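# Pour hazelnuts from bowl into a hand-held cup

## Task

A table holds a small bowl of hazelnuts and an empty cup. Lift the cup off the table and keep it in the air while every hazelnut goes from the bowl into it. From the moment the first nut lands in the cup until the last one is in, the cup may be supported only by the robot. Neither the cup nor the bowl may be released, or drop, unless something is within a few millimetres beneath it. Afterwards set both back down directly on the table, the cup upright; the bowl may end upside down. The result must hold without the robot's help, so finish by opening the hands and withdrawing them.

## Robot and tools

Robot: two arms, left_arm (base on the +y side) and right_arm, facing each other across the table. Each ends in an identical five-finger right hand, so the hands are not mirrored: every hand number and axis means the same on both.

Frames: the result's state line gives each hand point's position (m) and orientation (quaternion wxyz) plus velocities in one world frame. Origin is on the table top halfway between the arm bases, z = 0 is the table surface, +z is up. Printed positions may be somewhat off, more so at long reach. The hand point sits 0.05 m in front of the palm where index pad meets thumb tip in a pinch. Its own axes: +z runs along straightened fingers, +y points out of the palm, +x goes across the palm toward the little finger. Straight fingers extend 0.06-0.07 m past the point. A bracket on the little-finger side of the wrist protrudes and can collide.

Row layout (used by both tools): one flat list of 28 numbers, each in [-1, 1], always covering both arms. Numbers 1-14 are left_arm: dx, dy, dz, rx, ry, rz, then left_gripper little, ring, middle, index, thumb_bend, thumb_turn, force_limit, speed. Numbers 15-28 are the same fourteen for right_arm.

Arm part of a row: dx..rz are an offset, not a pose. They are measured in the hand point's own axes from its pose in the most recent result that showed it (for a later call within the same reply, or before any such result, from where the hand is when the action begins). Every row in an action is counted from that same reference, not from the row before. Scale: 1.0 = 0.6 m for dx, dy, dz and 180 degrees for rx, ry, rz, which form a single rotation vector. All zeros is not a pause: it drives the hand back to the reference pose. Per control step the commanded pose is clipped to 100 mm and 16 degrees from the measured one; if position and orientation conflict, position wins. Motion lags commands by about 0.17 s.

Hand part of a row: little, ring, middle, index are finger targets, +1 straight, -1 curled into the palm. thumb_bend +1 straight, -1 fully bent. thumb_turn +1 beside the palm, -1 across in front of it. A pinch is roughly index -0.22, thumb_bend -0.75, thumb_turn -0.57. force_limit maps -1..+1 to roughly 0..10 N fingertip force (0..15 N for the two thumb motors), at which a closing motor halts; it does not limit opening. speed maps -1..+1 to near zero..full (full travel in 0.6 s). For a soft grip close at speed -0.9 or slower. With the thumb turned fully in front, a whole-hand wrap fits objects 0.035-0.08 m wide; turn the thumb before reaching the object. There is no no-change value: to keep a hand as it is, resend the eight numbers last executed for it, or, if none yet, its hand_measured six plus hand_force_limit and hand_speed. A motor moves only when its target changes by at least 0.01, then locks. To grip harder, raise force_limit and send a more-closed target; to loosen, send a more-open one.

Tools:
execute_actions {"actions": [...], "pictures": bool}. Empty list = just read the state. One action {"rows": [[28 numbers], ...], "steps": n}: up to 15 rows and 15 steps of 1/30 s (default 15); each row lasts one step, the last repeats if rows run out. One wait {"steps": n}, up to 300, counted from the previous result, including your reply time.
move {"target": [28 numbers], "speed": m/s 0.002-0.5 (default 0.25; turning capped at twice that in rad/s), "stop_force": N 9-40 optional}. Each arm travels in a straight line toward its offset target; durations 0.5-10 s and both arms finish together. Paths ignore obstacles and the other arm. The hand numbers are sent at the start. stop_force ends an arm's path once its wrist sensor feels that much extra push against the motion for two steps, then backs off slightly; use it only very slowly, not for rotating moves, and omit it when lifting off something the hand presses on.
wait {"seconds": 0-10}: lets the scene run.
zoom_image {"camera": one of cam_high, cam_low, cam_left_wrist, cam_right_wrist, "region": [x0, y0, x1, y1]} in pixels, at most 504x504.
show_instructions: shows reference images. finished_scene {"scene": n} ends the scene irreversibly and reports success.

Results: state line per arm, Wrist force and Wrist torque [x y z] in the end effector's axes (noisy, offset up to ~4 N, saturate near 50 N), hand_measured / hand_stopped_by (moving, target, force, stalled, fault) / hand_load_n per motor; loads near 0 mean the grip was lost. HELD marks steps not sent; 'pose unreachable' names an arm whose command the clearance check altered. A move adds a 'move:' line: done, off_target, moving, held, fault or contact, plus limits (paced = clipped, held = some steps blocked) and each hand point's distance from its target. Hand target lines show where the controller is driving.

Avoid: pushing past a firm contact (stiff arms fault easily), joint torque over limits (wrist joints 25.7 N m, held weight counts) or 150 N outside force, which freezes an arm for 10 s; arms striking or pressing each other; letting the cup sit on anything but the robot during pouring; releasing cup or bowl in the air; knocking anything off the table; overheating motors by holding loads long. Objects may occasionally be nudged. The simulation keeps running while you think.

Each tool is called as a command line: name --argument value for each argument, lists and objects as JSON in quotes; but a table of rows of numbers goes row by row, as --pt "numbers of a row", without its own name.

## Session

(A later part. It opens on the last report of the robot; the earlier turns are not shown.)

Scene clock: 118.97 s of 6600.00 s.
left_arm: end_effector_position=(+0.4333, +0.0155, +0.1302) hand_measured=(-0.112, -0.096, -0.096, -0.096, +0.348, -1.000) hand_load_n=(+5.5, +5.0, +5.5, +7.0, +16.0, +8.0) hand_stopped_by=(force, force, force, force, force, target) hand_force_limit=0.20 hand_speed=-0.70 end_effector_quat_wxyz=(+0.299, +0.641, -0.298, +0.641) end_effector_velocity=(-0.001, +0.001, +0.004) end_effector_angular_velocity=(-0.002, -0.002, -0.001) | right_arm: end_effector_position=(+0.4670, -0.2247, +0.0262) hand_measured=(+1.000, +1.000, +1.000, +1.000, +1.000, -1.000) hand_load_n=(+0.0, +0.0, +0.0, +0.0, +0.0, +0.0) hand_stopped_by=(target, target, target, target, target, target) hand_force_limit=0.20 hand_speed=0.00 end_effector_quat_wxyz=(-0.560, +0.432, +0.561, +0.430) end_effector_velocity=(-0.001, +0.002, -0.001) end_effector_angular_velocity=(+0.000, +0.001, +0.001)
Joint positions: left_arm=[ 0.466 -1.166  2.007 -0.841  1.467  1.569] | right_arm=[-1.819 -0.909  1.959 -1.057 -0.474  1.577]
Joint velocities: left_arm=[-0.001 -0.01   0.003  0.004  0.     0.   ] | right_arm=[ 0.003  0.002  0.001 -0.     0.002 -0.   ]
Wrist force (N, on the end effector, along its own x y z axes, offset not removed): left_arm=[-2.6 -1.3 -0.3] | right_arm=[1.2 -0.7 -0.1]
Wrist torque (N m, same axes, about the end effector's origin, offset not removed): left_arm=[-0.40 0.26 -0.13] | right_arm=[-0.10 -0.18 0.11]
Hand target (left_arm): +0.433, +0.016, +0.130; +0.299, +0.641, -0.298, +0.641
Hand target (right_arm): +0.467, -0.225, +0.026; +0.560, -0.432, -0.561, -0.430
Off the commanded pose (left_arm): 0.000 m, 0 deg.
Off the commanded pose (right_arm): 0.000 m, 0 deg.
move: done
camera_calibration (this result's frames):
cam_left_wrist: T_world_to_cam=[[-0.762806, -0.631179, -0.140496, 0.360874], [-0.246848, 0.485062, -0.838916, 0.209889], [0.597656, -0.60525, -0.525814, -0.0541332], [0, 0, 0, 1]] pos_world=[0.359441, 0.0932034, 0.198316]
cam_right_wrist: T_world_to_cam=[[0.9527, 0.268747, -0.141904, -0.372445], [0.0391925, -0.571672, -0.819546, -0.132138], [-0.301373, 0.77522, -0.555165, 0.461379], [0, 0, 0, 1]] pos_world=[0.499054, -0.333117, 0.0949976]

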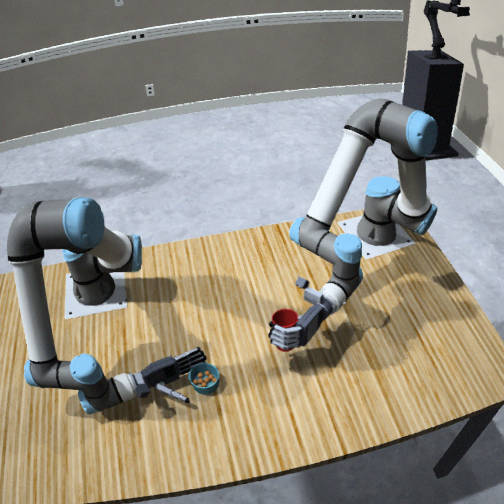

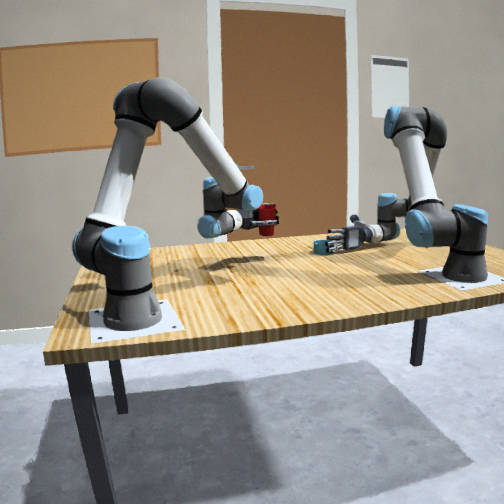

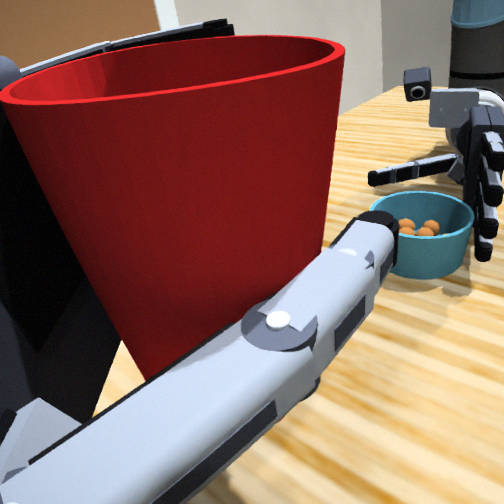

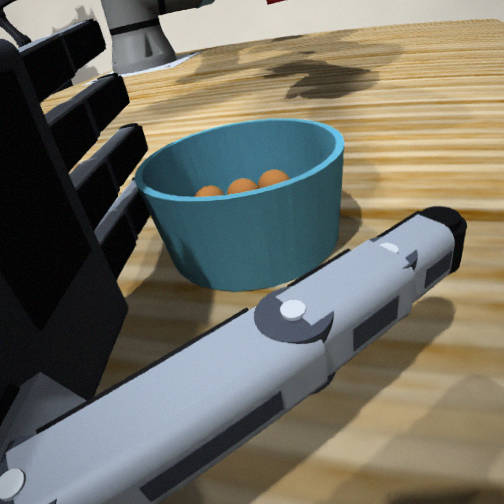

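move --target '[0,0,0,-0.15,0,0,-1,-1,-1,-1,-0.5,-1,0.2,-0.7,0,-0.006,0.083,0,0,0,1,1,1,1,1,-1,0.2,0]' --speed 0.05

move --target '[0,0,0,0,0,0,-1,-1,-1,-1,-0.5,-1,0.2,-0.7,0,0,0,0,0,0,1,1,1,-1,-0.5,-1,0.2,-0.7]' --speed 0.05

Scene clock: 132.30 s of 6600.00 s.
left_arm: end_effector_position=(+0.4333, +0.0158, +0.1301) hand_measured=(-0.112, -0.096, -0.096, -0.096, +0.348, -1.000) hand_load_n=(+5.5, +5.0, +5.5, +7.0, +16.0, +8.0) hand_stopped_by=(force, force, force, force, force, target) hand_force_limit=0.20 hand_speed=-0.70 end_effector_quat_wxyz=(+0.440, +0.554, -0.439, +0.554) end_effector_velocity=(+0.001, +0.000, +0.000) end_effector_angular_velocity=(-0.000, +0.000, -0.013) | right_arm: end_effector_position=(+0.4507, -0.1777, +0.0260) hand_measured=(+1.000, +1.000, +1.000, +1.000, +1.000, -1.000) hand_load_n=(+0.0, +0.0, +0.0, +0.0, +0.0, +0.0) hand_stopped_by=(target, target, target, target, target, target) hand_force_limit=0.20 hand_speed=0.00 end_effector_quat_wxyz=(-0.560, +0.432, +0.561, +0.430) end_effector_velocity=(+0.000, +0.001, +0.001) end_effector_angular_velocity=(-0.000, -0.001, -0.002)
Joint positions: left_arm=[ 0.692 -1.016  1.752 -0.736  2.163  1.569] | right_arm=[-1.723 -0.922  1.991 -1.078 -0.377  1.58 ]
Joint velocities: left_arm=[ 0.005  0.005 -0.011  0.005  0.018 -0.001] | right_arm=[ 0.002 -0.002  0.001 -0.001  0.004  0.   ]
Wrist force (N, on the end effector, along its own x y z axes, offset not removed): left_arm=[-1.9 -0.5 1.5] | right_arm=[1.6 1.0 -0.5]
Wrist torque (N m, same axes, about the end effector's origin, offset not removed): left_arm=[-0.31 0.08 -0.06] | right_arm=[0.23 -0.31 0.10]
Hand target (left_arm): +0.433, +0.016, +0.130; +0.440, +0.554, -0.440, +0.553
Hand target (right_arm): +0.451, -0.178, +0.026; +0.560, -0.432, -0.561, -0.430
Off the commanded pose (left_arm): 0.000 m, 0 deg.
Off the commanded pose (right_arm): 0.000 m, 0 deg.
After step 90, 5.33 s passed at rest.
move: done
camera_calibration (this result's frames):
cam_left_wrist: T_world_to_cam=[[-0.965796, -0.217724, -0.140836, 0.442525], [-0.000365668, 0.544274, -0.838908, 0.101891], [0.259303, -0.810162, -0.525737, 0.0957716], [0, 0, 0, 1]] pos_world=[0.402593, 0.118482, 0.198151]
cam_right_wrist: T_world_to_cam=[[0.952695, 0.268731, -0.141968, -0.369609], [0.0391737, -0.571791, -0.819464, -0.10485], [-0.301391, 0.775138, -0.555269, 0.419926], [0, 0, 0, 1]] pos_world=[0.482794, -0.286127, 0.0947792]

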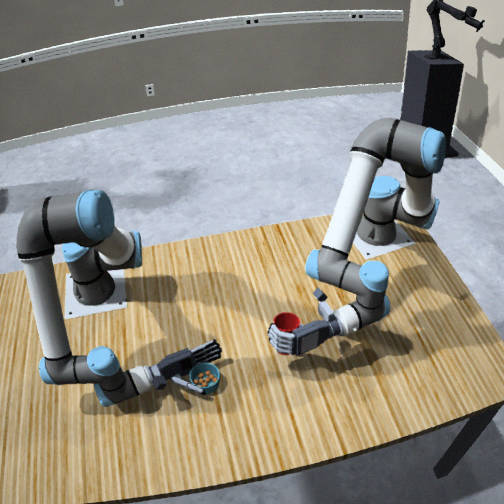

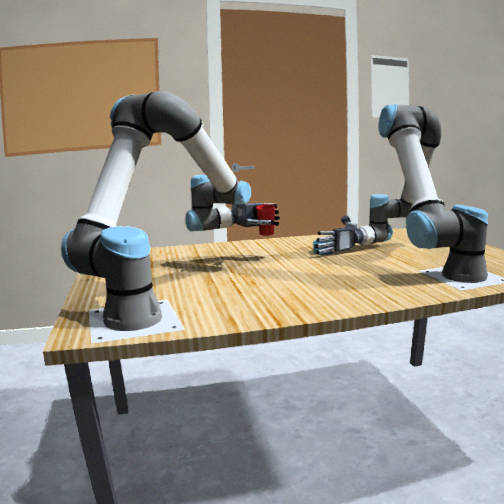

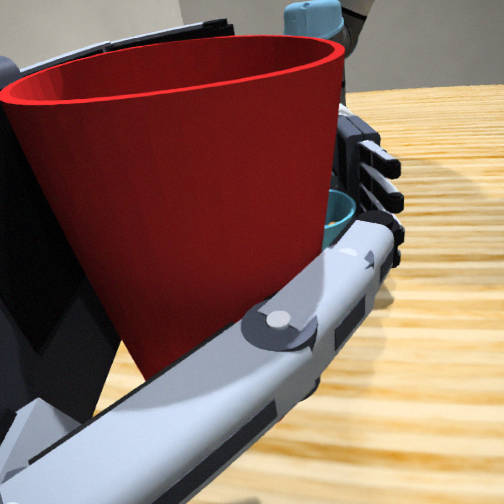

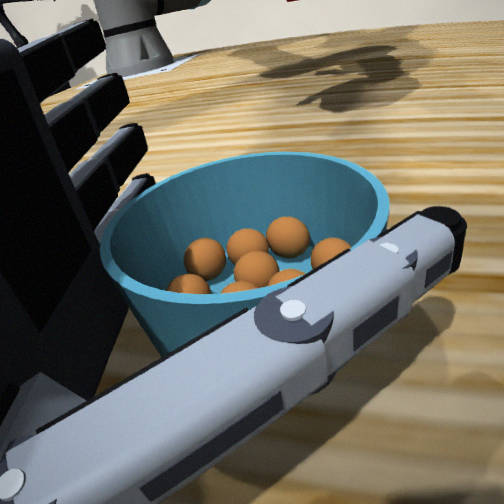

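Scene clock: 133.70 s of 6600.00 s.
left_arm: end_effector_position=(+0.4333, +0.0158, +0.1301) hand_measured=(-0.112, -0.096, -0.096, -0.096, +0.348, -1.000) hand_load_n=(+5.5, +5.0, +5.5, +7.0, +16.0, +8.0) hand_stopped_by=(force, force, force, force, force, target) hand_force_limit=0.20 hand_speed=-0.70 end_effector_quat_wxyz=(+0.440, +0.554, -0.439, +0.554) end_effector_velocity=(-0.000, -0.000, +0.000) end_effector_angular_velocity=(-0.001, +0.002, +0.000) | right_arm: end_effector_position=(+0.4507, -0.1777, +0.0260) hand_measured=(+1.000, +1.000, +1.000, +0.438, +0.694, -1.000) hand_load_n=(+0.0, +0.0, +0.0, +8.0, +16.0, +0.0) hand_stopped_by=(target, target, target, force, force, target) hand_force_limit=0.20 hand_speed=-0.70 end_effector_quat_wxyz=(-0.560, +0.432, +0.561, +0.430) end_effector_velocity=(-0.000, +0.000, +0.000) end_effector_angular_velocity=(-0.000, -0.000, +0.001)
Joint positions: left_arm=[ 0.692 -1.016  1.752 -0.736  2.163  1.569] | right_arm=[-1.723 -0.922  1.991 -1.078 -0.377  1.58 ]
Joint velocities: left_arm=[-0.001  0.    -0.    -0.    -0.001 -0.002] | right_arm=[ 0. -0. -0. -0. -0.  0.]
Wrist force (N, on the end effector, along its own x y z axes, offset not removed): left_arm=[-2.8 -0.9 0.0] | right_arm=[1.0 0.4 0.1]
Wrist torque (N m, same axes, about the end effector's origin, offset not removed): left_arm=[-0.31 0.37 -0.14] | right_arm=[0.06 -0.04 0.07]
Hand target (left_arm): +0.433, +0.016, +0.130; +0.440, +0.554, -0.439, +0.554
Hand target (right_arm): +0.451, -0.178, +0.026; +0.560, -0.432, -0.561, -0.430
Off the commanded pose (left_arm): 0.000 m, 0 deg.
Off the commanded pose (right_arm): 0.000 m, 0 deg.
move: done
camera_calibration (this result's frames):
cam_left_wrist: T_world_to_cam=[[-0.965795, -0.217723, -0.140841, 0.442526], [-0.000361266, 0.544274, -0.838907, 0.101889], [0.259306, -0.810162, -0.525736, 0.0957702], [0, 0, 0, 1]] pos_world=[0.402592, 0.118482, 0.198151]
cam_right_wrist: T_world_to_cam=[[0.952697, 0.268725, -0.141969, -0.369606], [0.0391696, -0.571792, -0.819463, -0.104848], [-0.301387, 0.775139, -0.555271, 0.419922], [0, 0, 0, 1]] pos_world=[0.482789, -0.286127, 0.0947788]

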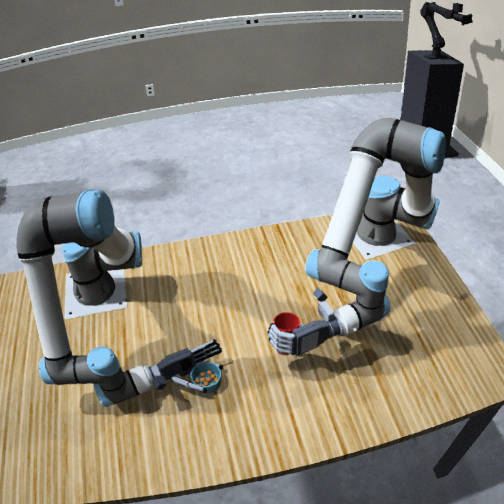

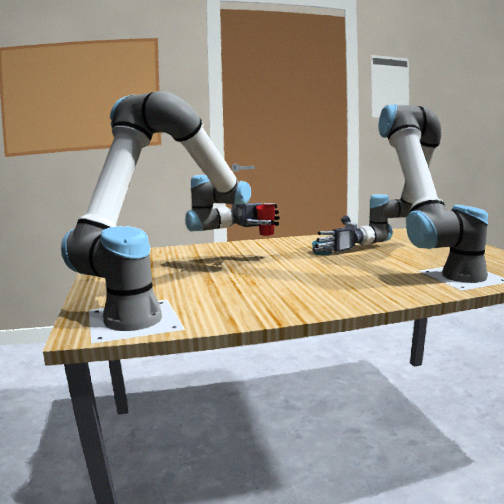

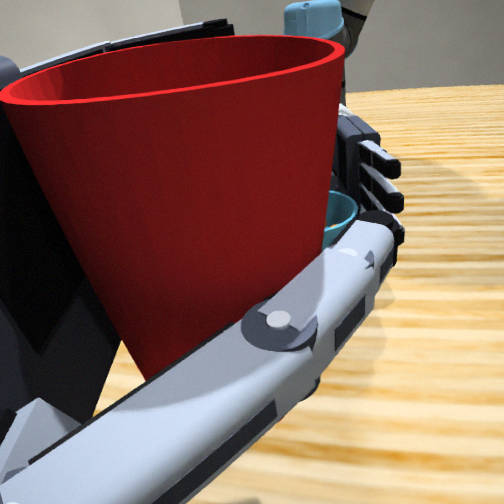

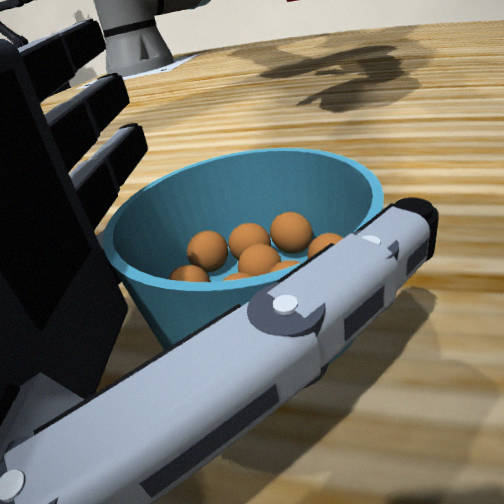

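move --target '[-0.08,0,0,0,0,0,-1,-1,-1,-1,-0.5,-1,0.2,-0.7,0.05,0,0,0,0,0,1,1,1,-1,-0.5,-1,0.2,-0.7]' --speed 0.03

zoom_image --camera "cam_high" --region '[140, 310, 260, 420]'

Scene clock: 143.50 s of 6600.00 s.
left_arm: end_effector_position=(+0.4333, +0.0159, +0.0823) hand_measured=(-0.112, -0.096, -0.096, -0.096, +0.348, -1.000) hand_load_n=(+5.5, +5.0, +5.5, +7.0, +16.0, +8.0) hand_stopped_by=(force, force, force, force, force, target) hand_force_limit=0.20 hand_speed=-0.70 end_effector_quat_wxyz=(+0.440, +0.554, -0.439, +0.554) end_effector_velocity=(-0.000, +0.000, -0.002) end_effector_angular_velocity=(+0.000, +0.001, -0.001) | right_arm: end_effector_position=(+0.4507, -0.1776, +0.0558) hand_measured=(+1.000, +1.000, +1.000, +0.438, +0.694, -1.000) hand_load_n=(+0.0, +0.0, +0.0, +8.0, +16.0, +0.5) hand_stopped_by=(target, target, target, force, force, target) hand_force_limit=0.20 hand_speed=-0.70 end_effector_quat_wxyz=(-0.560, +0.432, +0.561, +0.430) end_effector_velocity=(+0.000, +0.000, +0.001) end_effector_angular_velocity=(-0.000, +0.001, -0.001)
Joint positions: left_arm=[ 0.692 -0.935  1.773 -0.838  2.163  1.569] | right_arm=[-1.722 -0.988  1.989 -1.01  -0.377  1.58 ]
Joint velocities: left_arm=[ 0.     0.004  0.001 -0.005  0.001 -0.   ] | right_arm=[ 0.    -0.003 -0.     0.004  0.001  0.   ]
Wrist force (N, on the end effector, along its own x y z axes, offset not removed): left_arm=[-2.4 -1.1 0.6] | right_arm=[0.2 -2.1 -1.7]
Wrist torque (N m, same axes, about the end effector's origin, offset not removed): left_arm=[-0.42 0.16 -0.16] | right_arm=[-0.13 -0.20 -0.06]
Hand target (left_arm): +0.433, +0.016, +0.082; +0.440, +0.554, -0.439, +0.554
Hand target (right_arm): +0.451, -0.178, +0.056; +0.560, -0.432, -0.561, -0.430
Off the commanded pose (left_arm): 0.000 m, 0 deg.
Off the commanded pose (right_arm): 0.000 m, 0 deg.
After step 90, 4.83 s passed at rest.
move: done
camera_calibration (this result's frames):
cam_left_wrist: T_world_to_cam=[[-0.965784, -0.217718, -0.140927, 0.435756], [-0.000294248, 0.544309, -0.838885, 0.0617601], [0.259348, -0.81014, -0.525749, 0.07071], [0, 0, 0, 1]] pos_world=[0.402525, 0.11854, 0.150395]
cam_right_wrist: T_world_to_cam=[[0.952682, 0.268714, -0.142091, -0.365365], [0.0390728, -0.571831, -0.81944, -0.0803303], [-0.301448, 0.775114, -0.555273, 0.436383], [0, 0, 0, 1]] pos_world=[0.482762, -0.286003, 0.124571]

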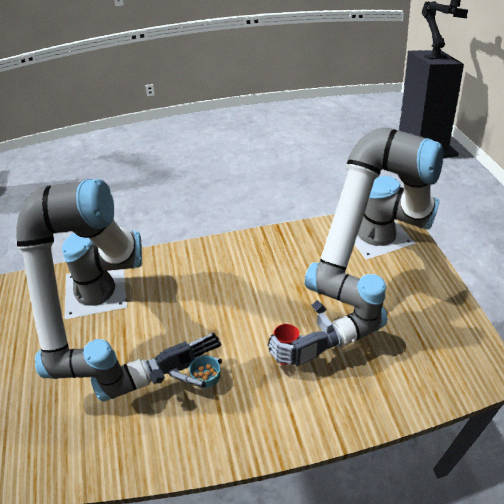

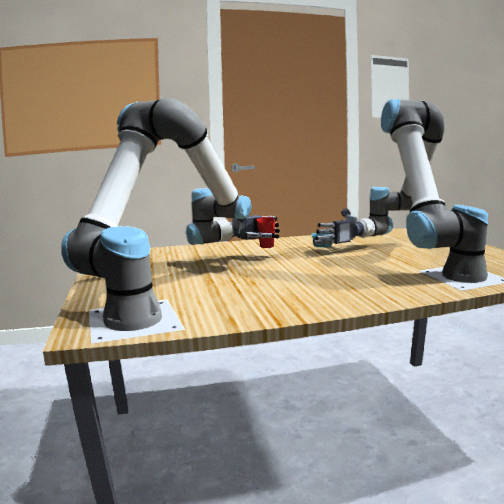

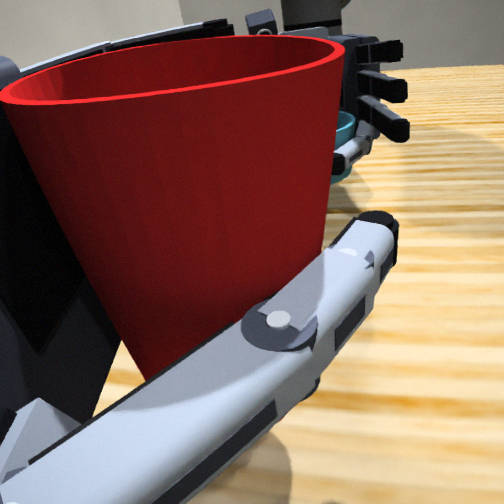

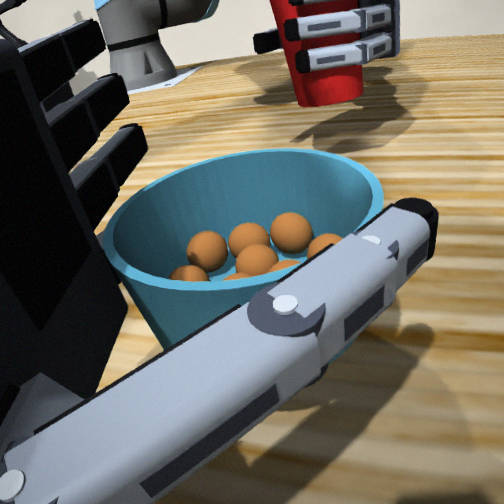

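Region (140, 310, 260, 420) of cam_high's 504x504 image, scaled by 4.200, with more detail than that image has; it fills the top 462 rows of this view, and the rest is white.

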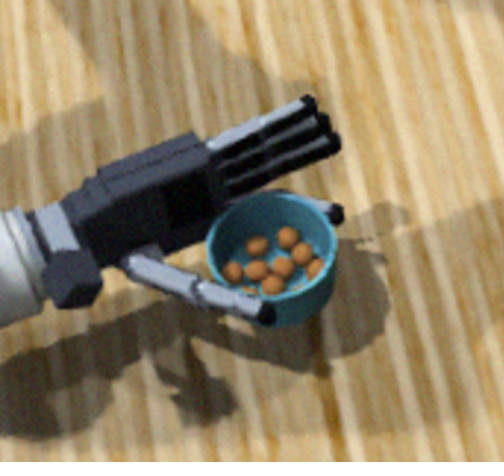

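move --target '[0,0,0.1,0,0,0,-1,-1,-1,-1,-0.5,-1,0.2,-0.7,0.29,-0.05,0,0,0,0.25,1,1,1,-1,-0.5,-1,0.2,-0.7]' --speed 0.1

move --target '[0,0.077,0.263,0,0,0,-1,-1,-1,-1,-0.5,-1,0.2,-0.7,0,0,0,0,0,0.1,1,1,1,-1,-0.5,-1,0.2,-0.7]' --speed 0.1

zoom_image --camera "cam_high" --region '[120, 270, 300, 420]'

zoom_image --camera "cam_low" --region '[250, 150, 400, 270]'

Scene clock: 167.23 s of 6600.00 s.
left_arm: end_effector_position=(+0.4469, -0.0425, +0.0822) hand_measured=(-0.112, -0.096, -0.096, -0.096, +0.348, -1.000) hand_load_n=(+5.5, +5.0, +5.5, +7.0, +16.0, +8.0) hand_stopped_by=(force, force, force, force, force, target) hand_force_limit=0.20 hand_speed=-0.70 end_effector_quat_wxyz=(+0.440, +0.554, -0.439, +0.554) end_effector_velocity=(-0.000, -0.001, +0.001) end_effector_angular_velocity=(-0.000, -0.002, -0.001) | right_arm: end_effector_position=(+0.4216, -0.1846, +0.2294) hand_measured=(+1.000, +1.000, +1.000, +0.438, +0.694, -1.000) hand_load_n=(+0.0, +0.0, +0.0, +8.0, +16.0, +0.0) hand_stopped_by=(target, target, target, force, force, target) hand_force_limit=0.20 hand_speed=-0.70 end_effector_quat_wxyz=(-0.682, +0.614, +0.353, +0.184) end_effector_velocity=(-0.000, +0.000, +0.002) end_effector_angular_velocity=(-0.003, +0.012, -0.000)
Joint positions: left_arm=[ 0.632 -0.864  1.635 -0.77   2.103  1.569] | right_arm=[-1.713 -1.318  1.794 -0.485 -0.367  2.364]
Joint velocities: left_arm=[-0.002 -0.    -0.002  0.001 -0.001  0.002] | right_arm=[ 0.001 -0.001 -0.004  0.005  0.001  0.013]
Wrist force (N, on the end effector, along its own x y z axes, offset not removed): left_arm=[-2.2 -0.2 0.3] | right_arm=[-1.4 -0.6 0.6]
Wrist torque (N m, same axes, about the end effector's origin, offset not removed): left_arm=[-0.18 0.23 -0.12] | right_arm=[-0.28 0.14 -0.09]
Hand target (left_arm): +0.447, -0.043, +0.082; +0.440, +0.554, -0.439, +0.554
Hand target (right_arm): +0.422, -0.185, +0.230; +0.682, -0.614, -0.353, -0.183
Off the commanded pose (left_arm): 0.000 m, 0 deg.
Off the commanded pose (right_arm): 0.000 m, 0 deg.
After step 90, 16.37 s passed at rest.
move: done
camera_calibration (this result's frames):
cam_left_wrist: T_world_to_cam=[[-0.965796, -0.217734, -0.140817, 0.436208], [-0.00037491, 0.544234, -0.838934, 0.0934848], [0.259302, -0.810186, -0.5257, 0.0198938], [0, 0, 0, 1]] pos_world=[0.416165, 0.0602174, 0.150311]
cam_right_wrist: T_world_to_cam=[[0.57696, 0.166982, -0.799521, -0.0206824], [-0.491142, -0.711204, -0.50296, 0.184304], [-0.652608, 0.682866, -0.328324, 0.608361], [0, 0, 0, 1]] pos_world=[0.499474, -0.280898, 0.275901]

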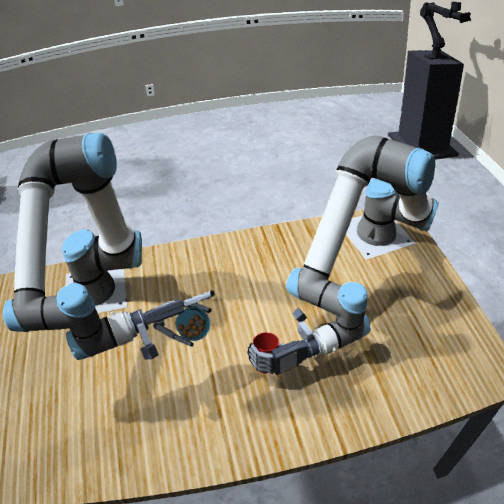

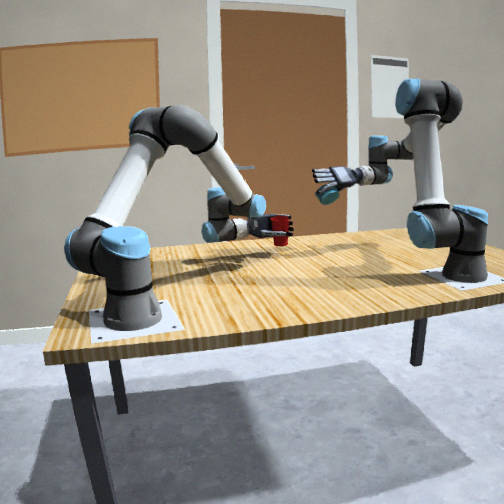

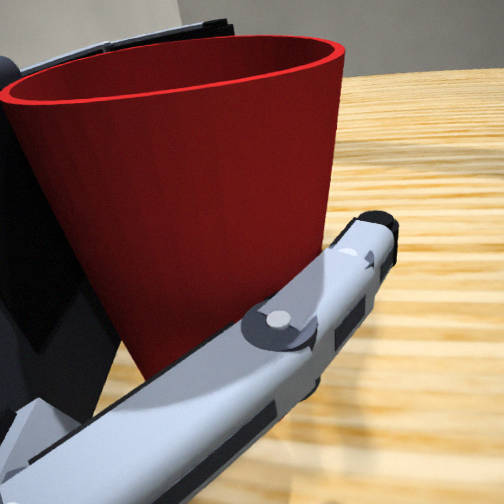

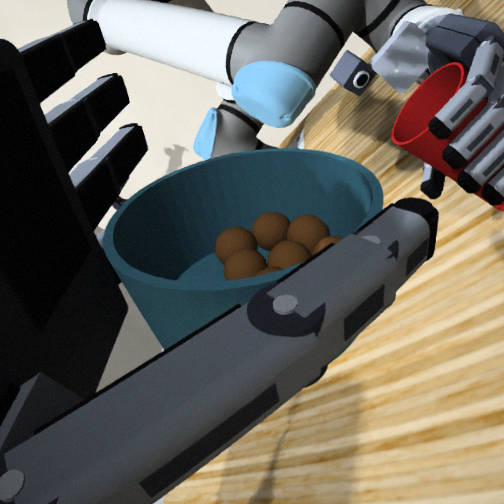

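Scene clock: 169.40 s of 6600.00 s.
left_arm: end_effector_position=(+0.4378, -0.2063, +0.0821) hand_measured=(-0.112, -0.096, -0.096, -0.096, +0.348, -1.000) hand_load_n=(+5.5, +5.0, +5.5, +7.0, +16.0, +8.0) hand_stopped_by=(force, force, force, force, force, target) hand_force_limit=0.20 hand_speed=-0.70 end_effector_quat_wxyz=(+0.440, +0.554, -0.439, +0.554) end_effector_velocity=(+0.000, -0.003, -0.000) end_effector_angular_velocity=(+0.000, +0.002, +0.001) | right_arm: end_effector_position=(+0.4216, -0.1845, +0.2294) hand_measured=(+1.000, +1.000, +1.000, +0.438, +0.694, -1.000) hand_load_n=(+0.0, +0.0, +0.0, +8.0, +16.0, +0.0) hand_stopped_by=(target, target, target, force, force, target) hand_force_limit=0.20 hand_speed=-0.70 end_effector_quat_wxyz=(-0.702, +0.661, +0.253, +0.075) end_effector_velocity=(-0.000, +0.000, -0.000) end_effector_angular_velocity=(-0.002, +0.005, +0.000)
Joint positions: left_arm=[ 0.452 -0.681  1.27  -0.589  1.923  1.569] | right_arm=[-1.697 -1.275  1.727 -0.462 -0.351  2.678]
Joint velocities: left_arm=[-0.002  0.005 -0.009  0.005 -0.002 -0.002] | right_arm=[ 0.001  0.001 -0.001 -0.001  0.001  0.006]
Wrist force (N, on the end effector, along its own x y z axes, offset not removed): left_arm=[-1.7 -0.9 -1.0] | right_arm=[3.4 0.9 -0.4]
Wrist torque (N m, same axes, about the end effector's origin, offset not removed): left_arm=[-0.19 0.19 -0.13] | right_arm=[0.09 -0.59 0.22]
Hand target (left_arm): +0.438, -0.207, +0.082; +0.440, +0.554, -0.439, +0.554
Hand target (right_arm): +0.422, -0.185, +0.229; +0.702, -0.661, -0.253, -0.075
Off the commanded pose (left_arm): 0.000 m, 0 deg.
Off the commanded pose (right_arm): 0.000 m, 0 deg.
move: done
camera_calibration (this result's frames):
cam_left_wrist: T_world_to_cam=[[-0.96586, -0.217816, -0.140256, 0.391687], [-0.000820276, 0.543958, -0.839112, 0.182702], [0.259065, -0.81035, -0.525565, -0.110516], [0, 0, 0, 1]] pos_world=[0.407096, -0.103623, 0.15016]
cam_right_wrist: T_world_to_cam=[[0.310344, 0.0959137, -0.945773, 0.112173], [-0.610876, -0.742166, -0.275717, 0.176956], [-0.728366, 0.663318, -0.171736, 0.60076], [0, 0, 0, 1]] pos_world=[0.510859, -0.277923, 0.258052]

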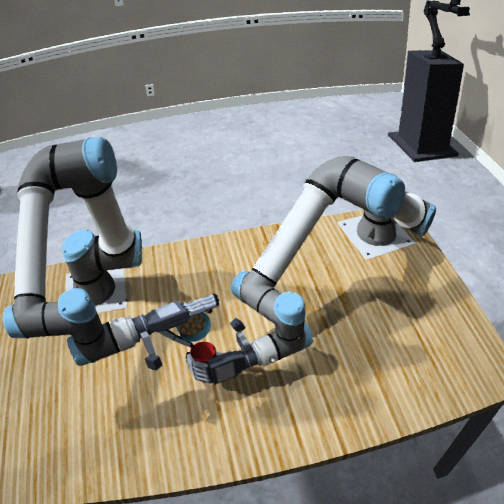

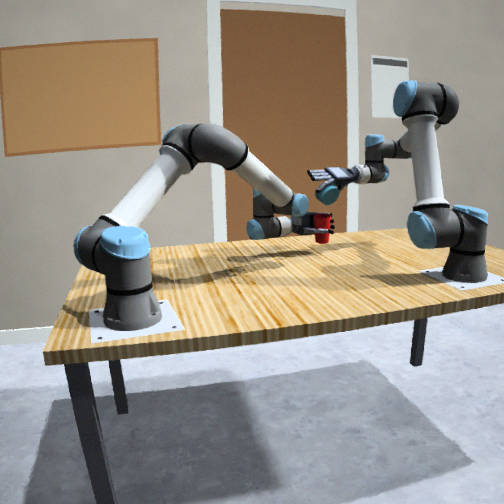

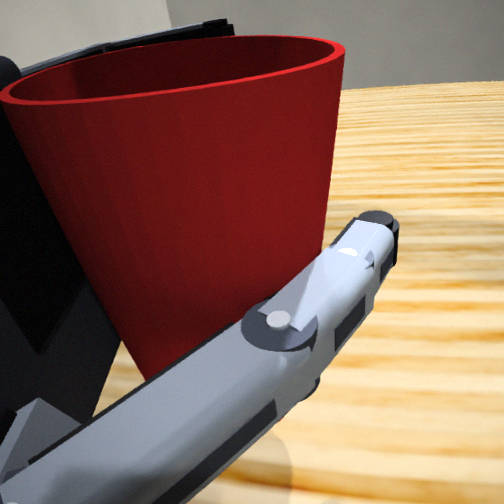

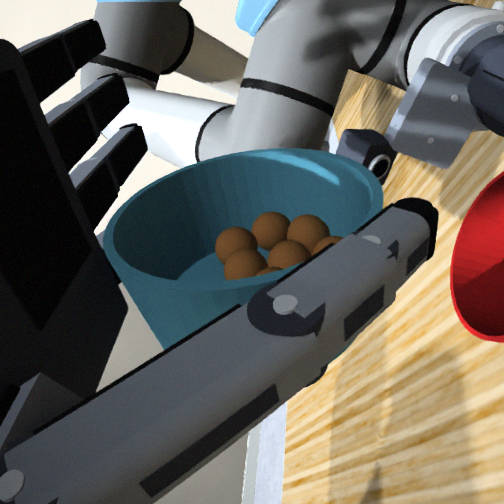

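Region (120, 270, 300, 420) of cam_high's 504x504 image, scaled by 2.800, with more detail than that image has.

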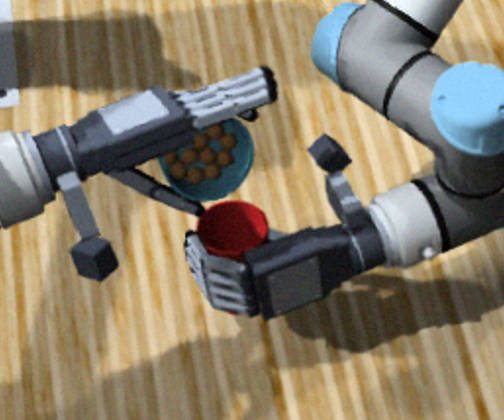

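Region (250, 150, 400, 270) of cam_low's 504x504 image, scaled by 3.360, with more detail than that image has; it fills the top 403 rows of this view, and the rest is white.

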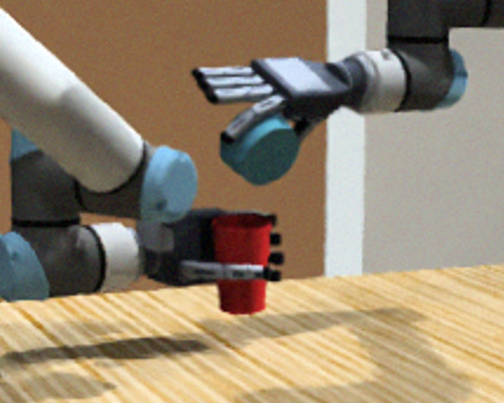

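move --target '[0.04,0,0.022,0,0,0,-1,-1,-1,-1,-0.5,-1,0.2,-0.7,0,0,0,0,0,0.07,1,1,1,-1,-0.5,-1,0.2,-0.7]' --speed 0.04

zoom_image --camera "cam_high" --region '[140, 280, 280, 400]'

zoom_image --camera "cam_low" --region '[270, 160, 390, 260]'

Scene clock: 190.63 s of 6600.00 s.
left_arm: end_effector_position=(+0.4408, -0.2191, +0.1059) hand_measured=(-0.112, -0.096, -0.096, -0.096, +0.348, -1.000) hand_load_n=(+5.5, +5.0, +5.5, +7.0, +16.0, +8.0) hand_stopped_by=(force, force, force, force, force, target) hand_force_limit=0.20 hand_speed=-0.70 end_effector_quat_wxyz=(+0.440, +0.554, -0.439, +0.554) end_effector_velocity=(+0.000, -0.001, +0.001) end_effector_angular_velocity=(+0.000, -0.001, +0.000) | right_arm: end_effector_position=(+0.4216, -0.1845, +0.2295) hand_measured=(+1.000, +1.000, +1.000, +0.438, +0.694, -1.000) hand_load_n=(+0.0, +0.0, +0.0, +7.5, +16.0, +0.0) hand_stopped_by=(target, target, target, force, force, target) hand_force_limit=0.20 hand_speed=-0.70 end_effector_quat_wxyz=(-0.706, +0.685, +0.180, -0.002) end_effector_velocity=(-0.000, +0.000, -0.000) end_effector_angular_velocity=(-0.004, +0.016, +0.001)
Joint positions: left_arm=[ 0.445 -0.688  1.212 -0.524  1.917  1.569] | right_arm=[-1.687 -1.241  1.685 -0.453 -0.341  2.896]
Joint velocities: left_arm=[-0.     0.    -0.004  0.004 -0.001  0.001] | right_arm=[ 0.001  0.002 -0.002 -0.     0.     0.016]
Wrist force (N, on the end effector, along its own x y z axes, offset not removed): left_arm=[-1.1 -0.7 0.9] | right_arm=[1.4 0.5 -0.1]
Wrist torque (N m, same axes, about the end effector's origin, offset not removed): left_arm=[-0.26 0.00 -0.05] | right_arm=[-0.07 -0.31 0.17]
Hand target (left_arm): +0.441, -0.219, +0.106; +0.440, +0.554, -0.439, +0.554
Hand target (right_arm): +0.422, -0.185, +0.229; +0.706, -0.685, -0.179, +0.002
Off the commanded pose (left_arm): 0.000 m, 0 deg.
Off the commanded pose (right_arm): 0.000 m, 0 deg.
After step 90, 15.23 s passed at rest.
move: done
camera_calibration (this result's frames):
cam_left_wrist: T_world_to_cam=[[-0.965859, -0.217825, -0.140243, 0.395155], [-0.000830342, 0.54394, -0.839124, 0.209631], [0.259066, -0.810359, -0.52555, -0.10914], [0, 0, 0, 1]] pos_world=[0.410113, -0.116394, 0.173966]
cam_right_wrist: T_world_to_cam=[[0.104778, 0.041476, -0.99363, 0.199814], [-0.651214, -0.752268, -0.100071, 0.151789], [-0.751627, 0.657551, -0.0518113, 0.58195], [0, 0, 0, 1]] pos_world=[0.51532, -0.276764, 0.243883]

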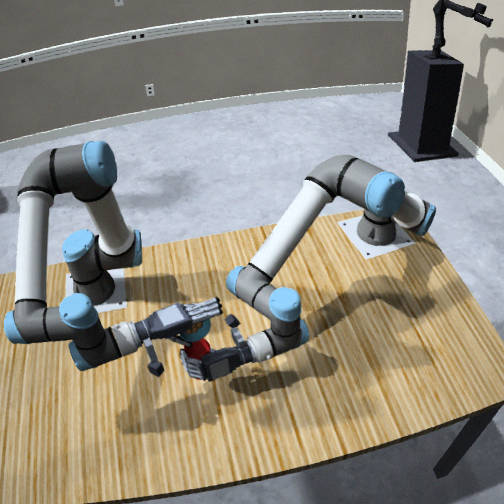

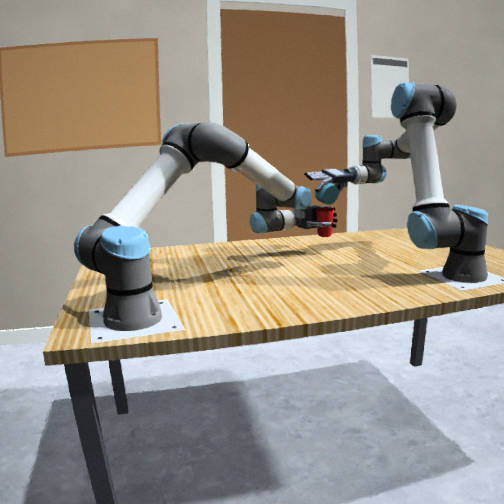

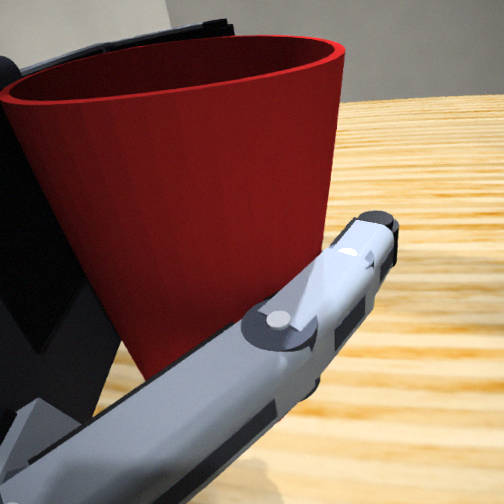

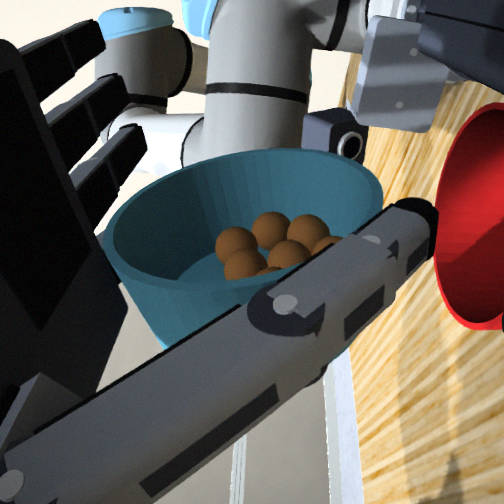

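Region (140, 280, 280, 400) of cam_high's 504x504 image, scaled by 3.600, with more detail than that image has; it fills the top 432 rows of this view, and the rest is white.

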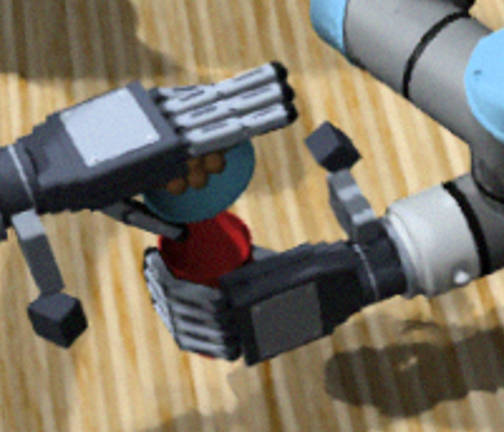

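Region (270, 160, 390, 260) of cam_low's 504x504 image, scaled by 4.200, with more detail than that image has.

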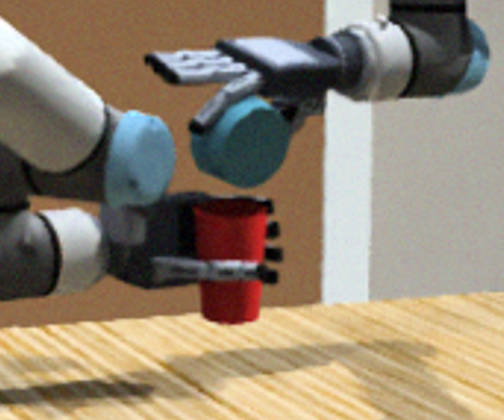

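move --target '[0.008,0,0,0,0,0,-1,-1,-1,-1,-0.5,-1,0.2,-0.7,0,0,0,0,0,0.09,1,1,1,-1,-0.5,-1,0.2,-0.7]' --speed 0.02

Scene clock: 209.07 s of 6600.00 s.
left_arm: end_effector_position=(+0.4408, -0.2191, +0.1107) hand_measured=(-0.112, -0.096, -0.096, -0.096, +0.348, -1.000) hand_load_n=(+5.5, +5.0, +5.5, +7.0, +16.0, +8.0) hand_stopped_by=(force, force, force, force, force, target) hand_force_limit=0.20 hand_speed=-0.70 end_effector_quat_wxyz=(+0.440, +0.554, -0.439, +0.554) end_effector_velocity=(+0.001, +0.000, +0.000) end_effector_angular_velocity=(-0.000, -0.001, +0.001) | right_arm: end_effector_position=(+0.4216, -0.1845, +0.2295) hand_measured=(+1.000, +1.000, +1.000, +0.438, +0.694, -1.000) hand_load_n=(+0.0, +0.0, +0.0, +7.5, +16.0, -0.5) hand_stopped_by=(target, target, target, force, force, target) hand_force_limit=0.20 hand_speed=-0.70 end_effector_quat_wxyz=(+0.699, -0.703, -0.082, +0.101) end_effector_velocity=(-0.000, -0.000, +0.000) end_effector_angular_velocity=(-0.003, +0.008, +0.001)
Joint positions: left_arm=[ 0.445 -0.694  1.21  -0.516  1.917  1.569] | right_arm=[-1.675 -1.195  1.639 -0.453 -0.33   3.178]
Joint velocities: left_arm=[ 0.001 -0.    -0.    -0.    -0.     0.   ] | right_arm=[ 0.     0.    -0.001 -0.001 -0.001  0.011]
Wrist force (N, on the end effector, along its own x y z axes, offset not removed): left_arm=[-2.2 -0.2 1.3] | right_arm=[0.9 1.4 -0.9]
Wrist torque (N m, same axes, about the end effector's origin, offset not removed): left_arm=[-0.26 0.12 -0.06] | right_arm=[0.31 -0.16 0.00]
Hand target (left_arm): +0.441, -0.219, +0.111; +0.440, +0.554, -0.439, +0.554
Hand target (right_arm): +0.422, -0.185, +0.229; +0.699, -0.703, -0.081, +0.101
Off the commanded pose (left_arm): 0.000 m, 0 deg.
Off the commanded pose (right_arm): 0.000 m, 0 deg.
After step 90, 8.17 s passed at rest.
move: done
camera_calibration (this result's frames):
cam_left_wrist: T_world_to_cam=[[-0.965859, -0.217825, -0.140244, 0.395833], [-0.000829902, 0.543939, -0.839124, 0.213648], [0.259066, -0.81036, -0.525549, -0.106632], [0, 0, 0, 1]] pos_world=[0.410121, -0.116399, 0.178749]
cam_right_wrist: T_world_to_cam=[[-0.16639, -0.03032, -0.985594, 0.299052], [-0.647403, -0.750562, 0.132385, 0.0971673], [-0.743763, 0.660104, 0.105256, 0.543059], [0, 0, 0, 1]] pos_world=[0.516573, -0.276478, 0.22472]

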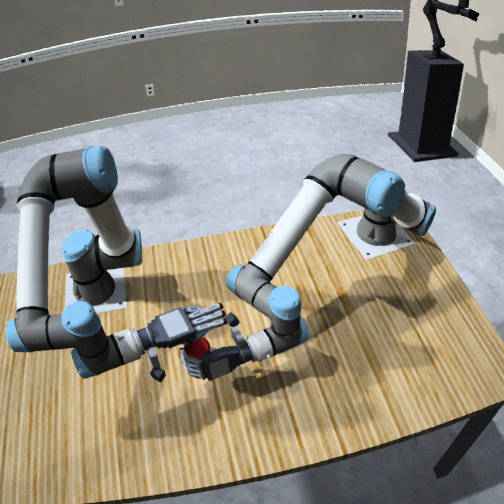

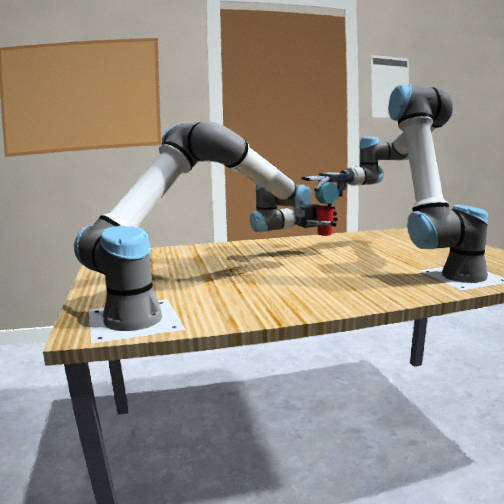

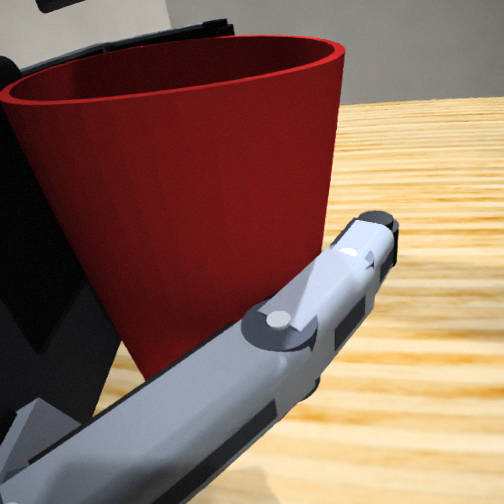

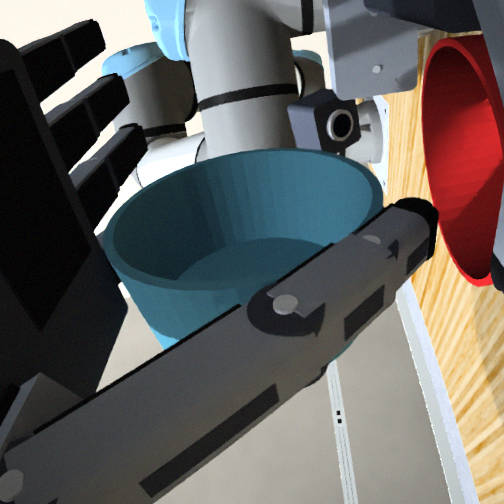

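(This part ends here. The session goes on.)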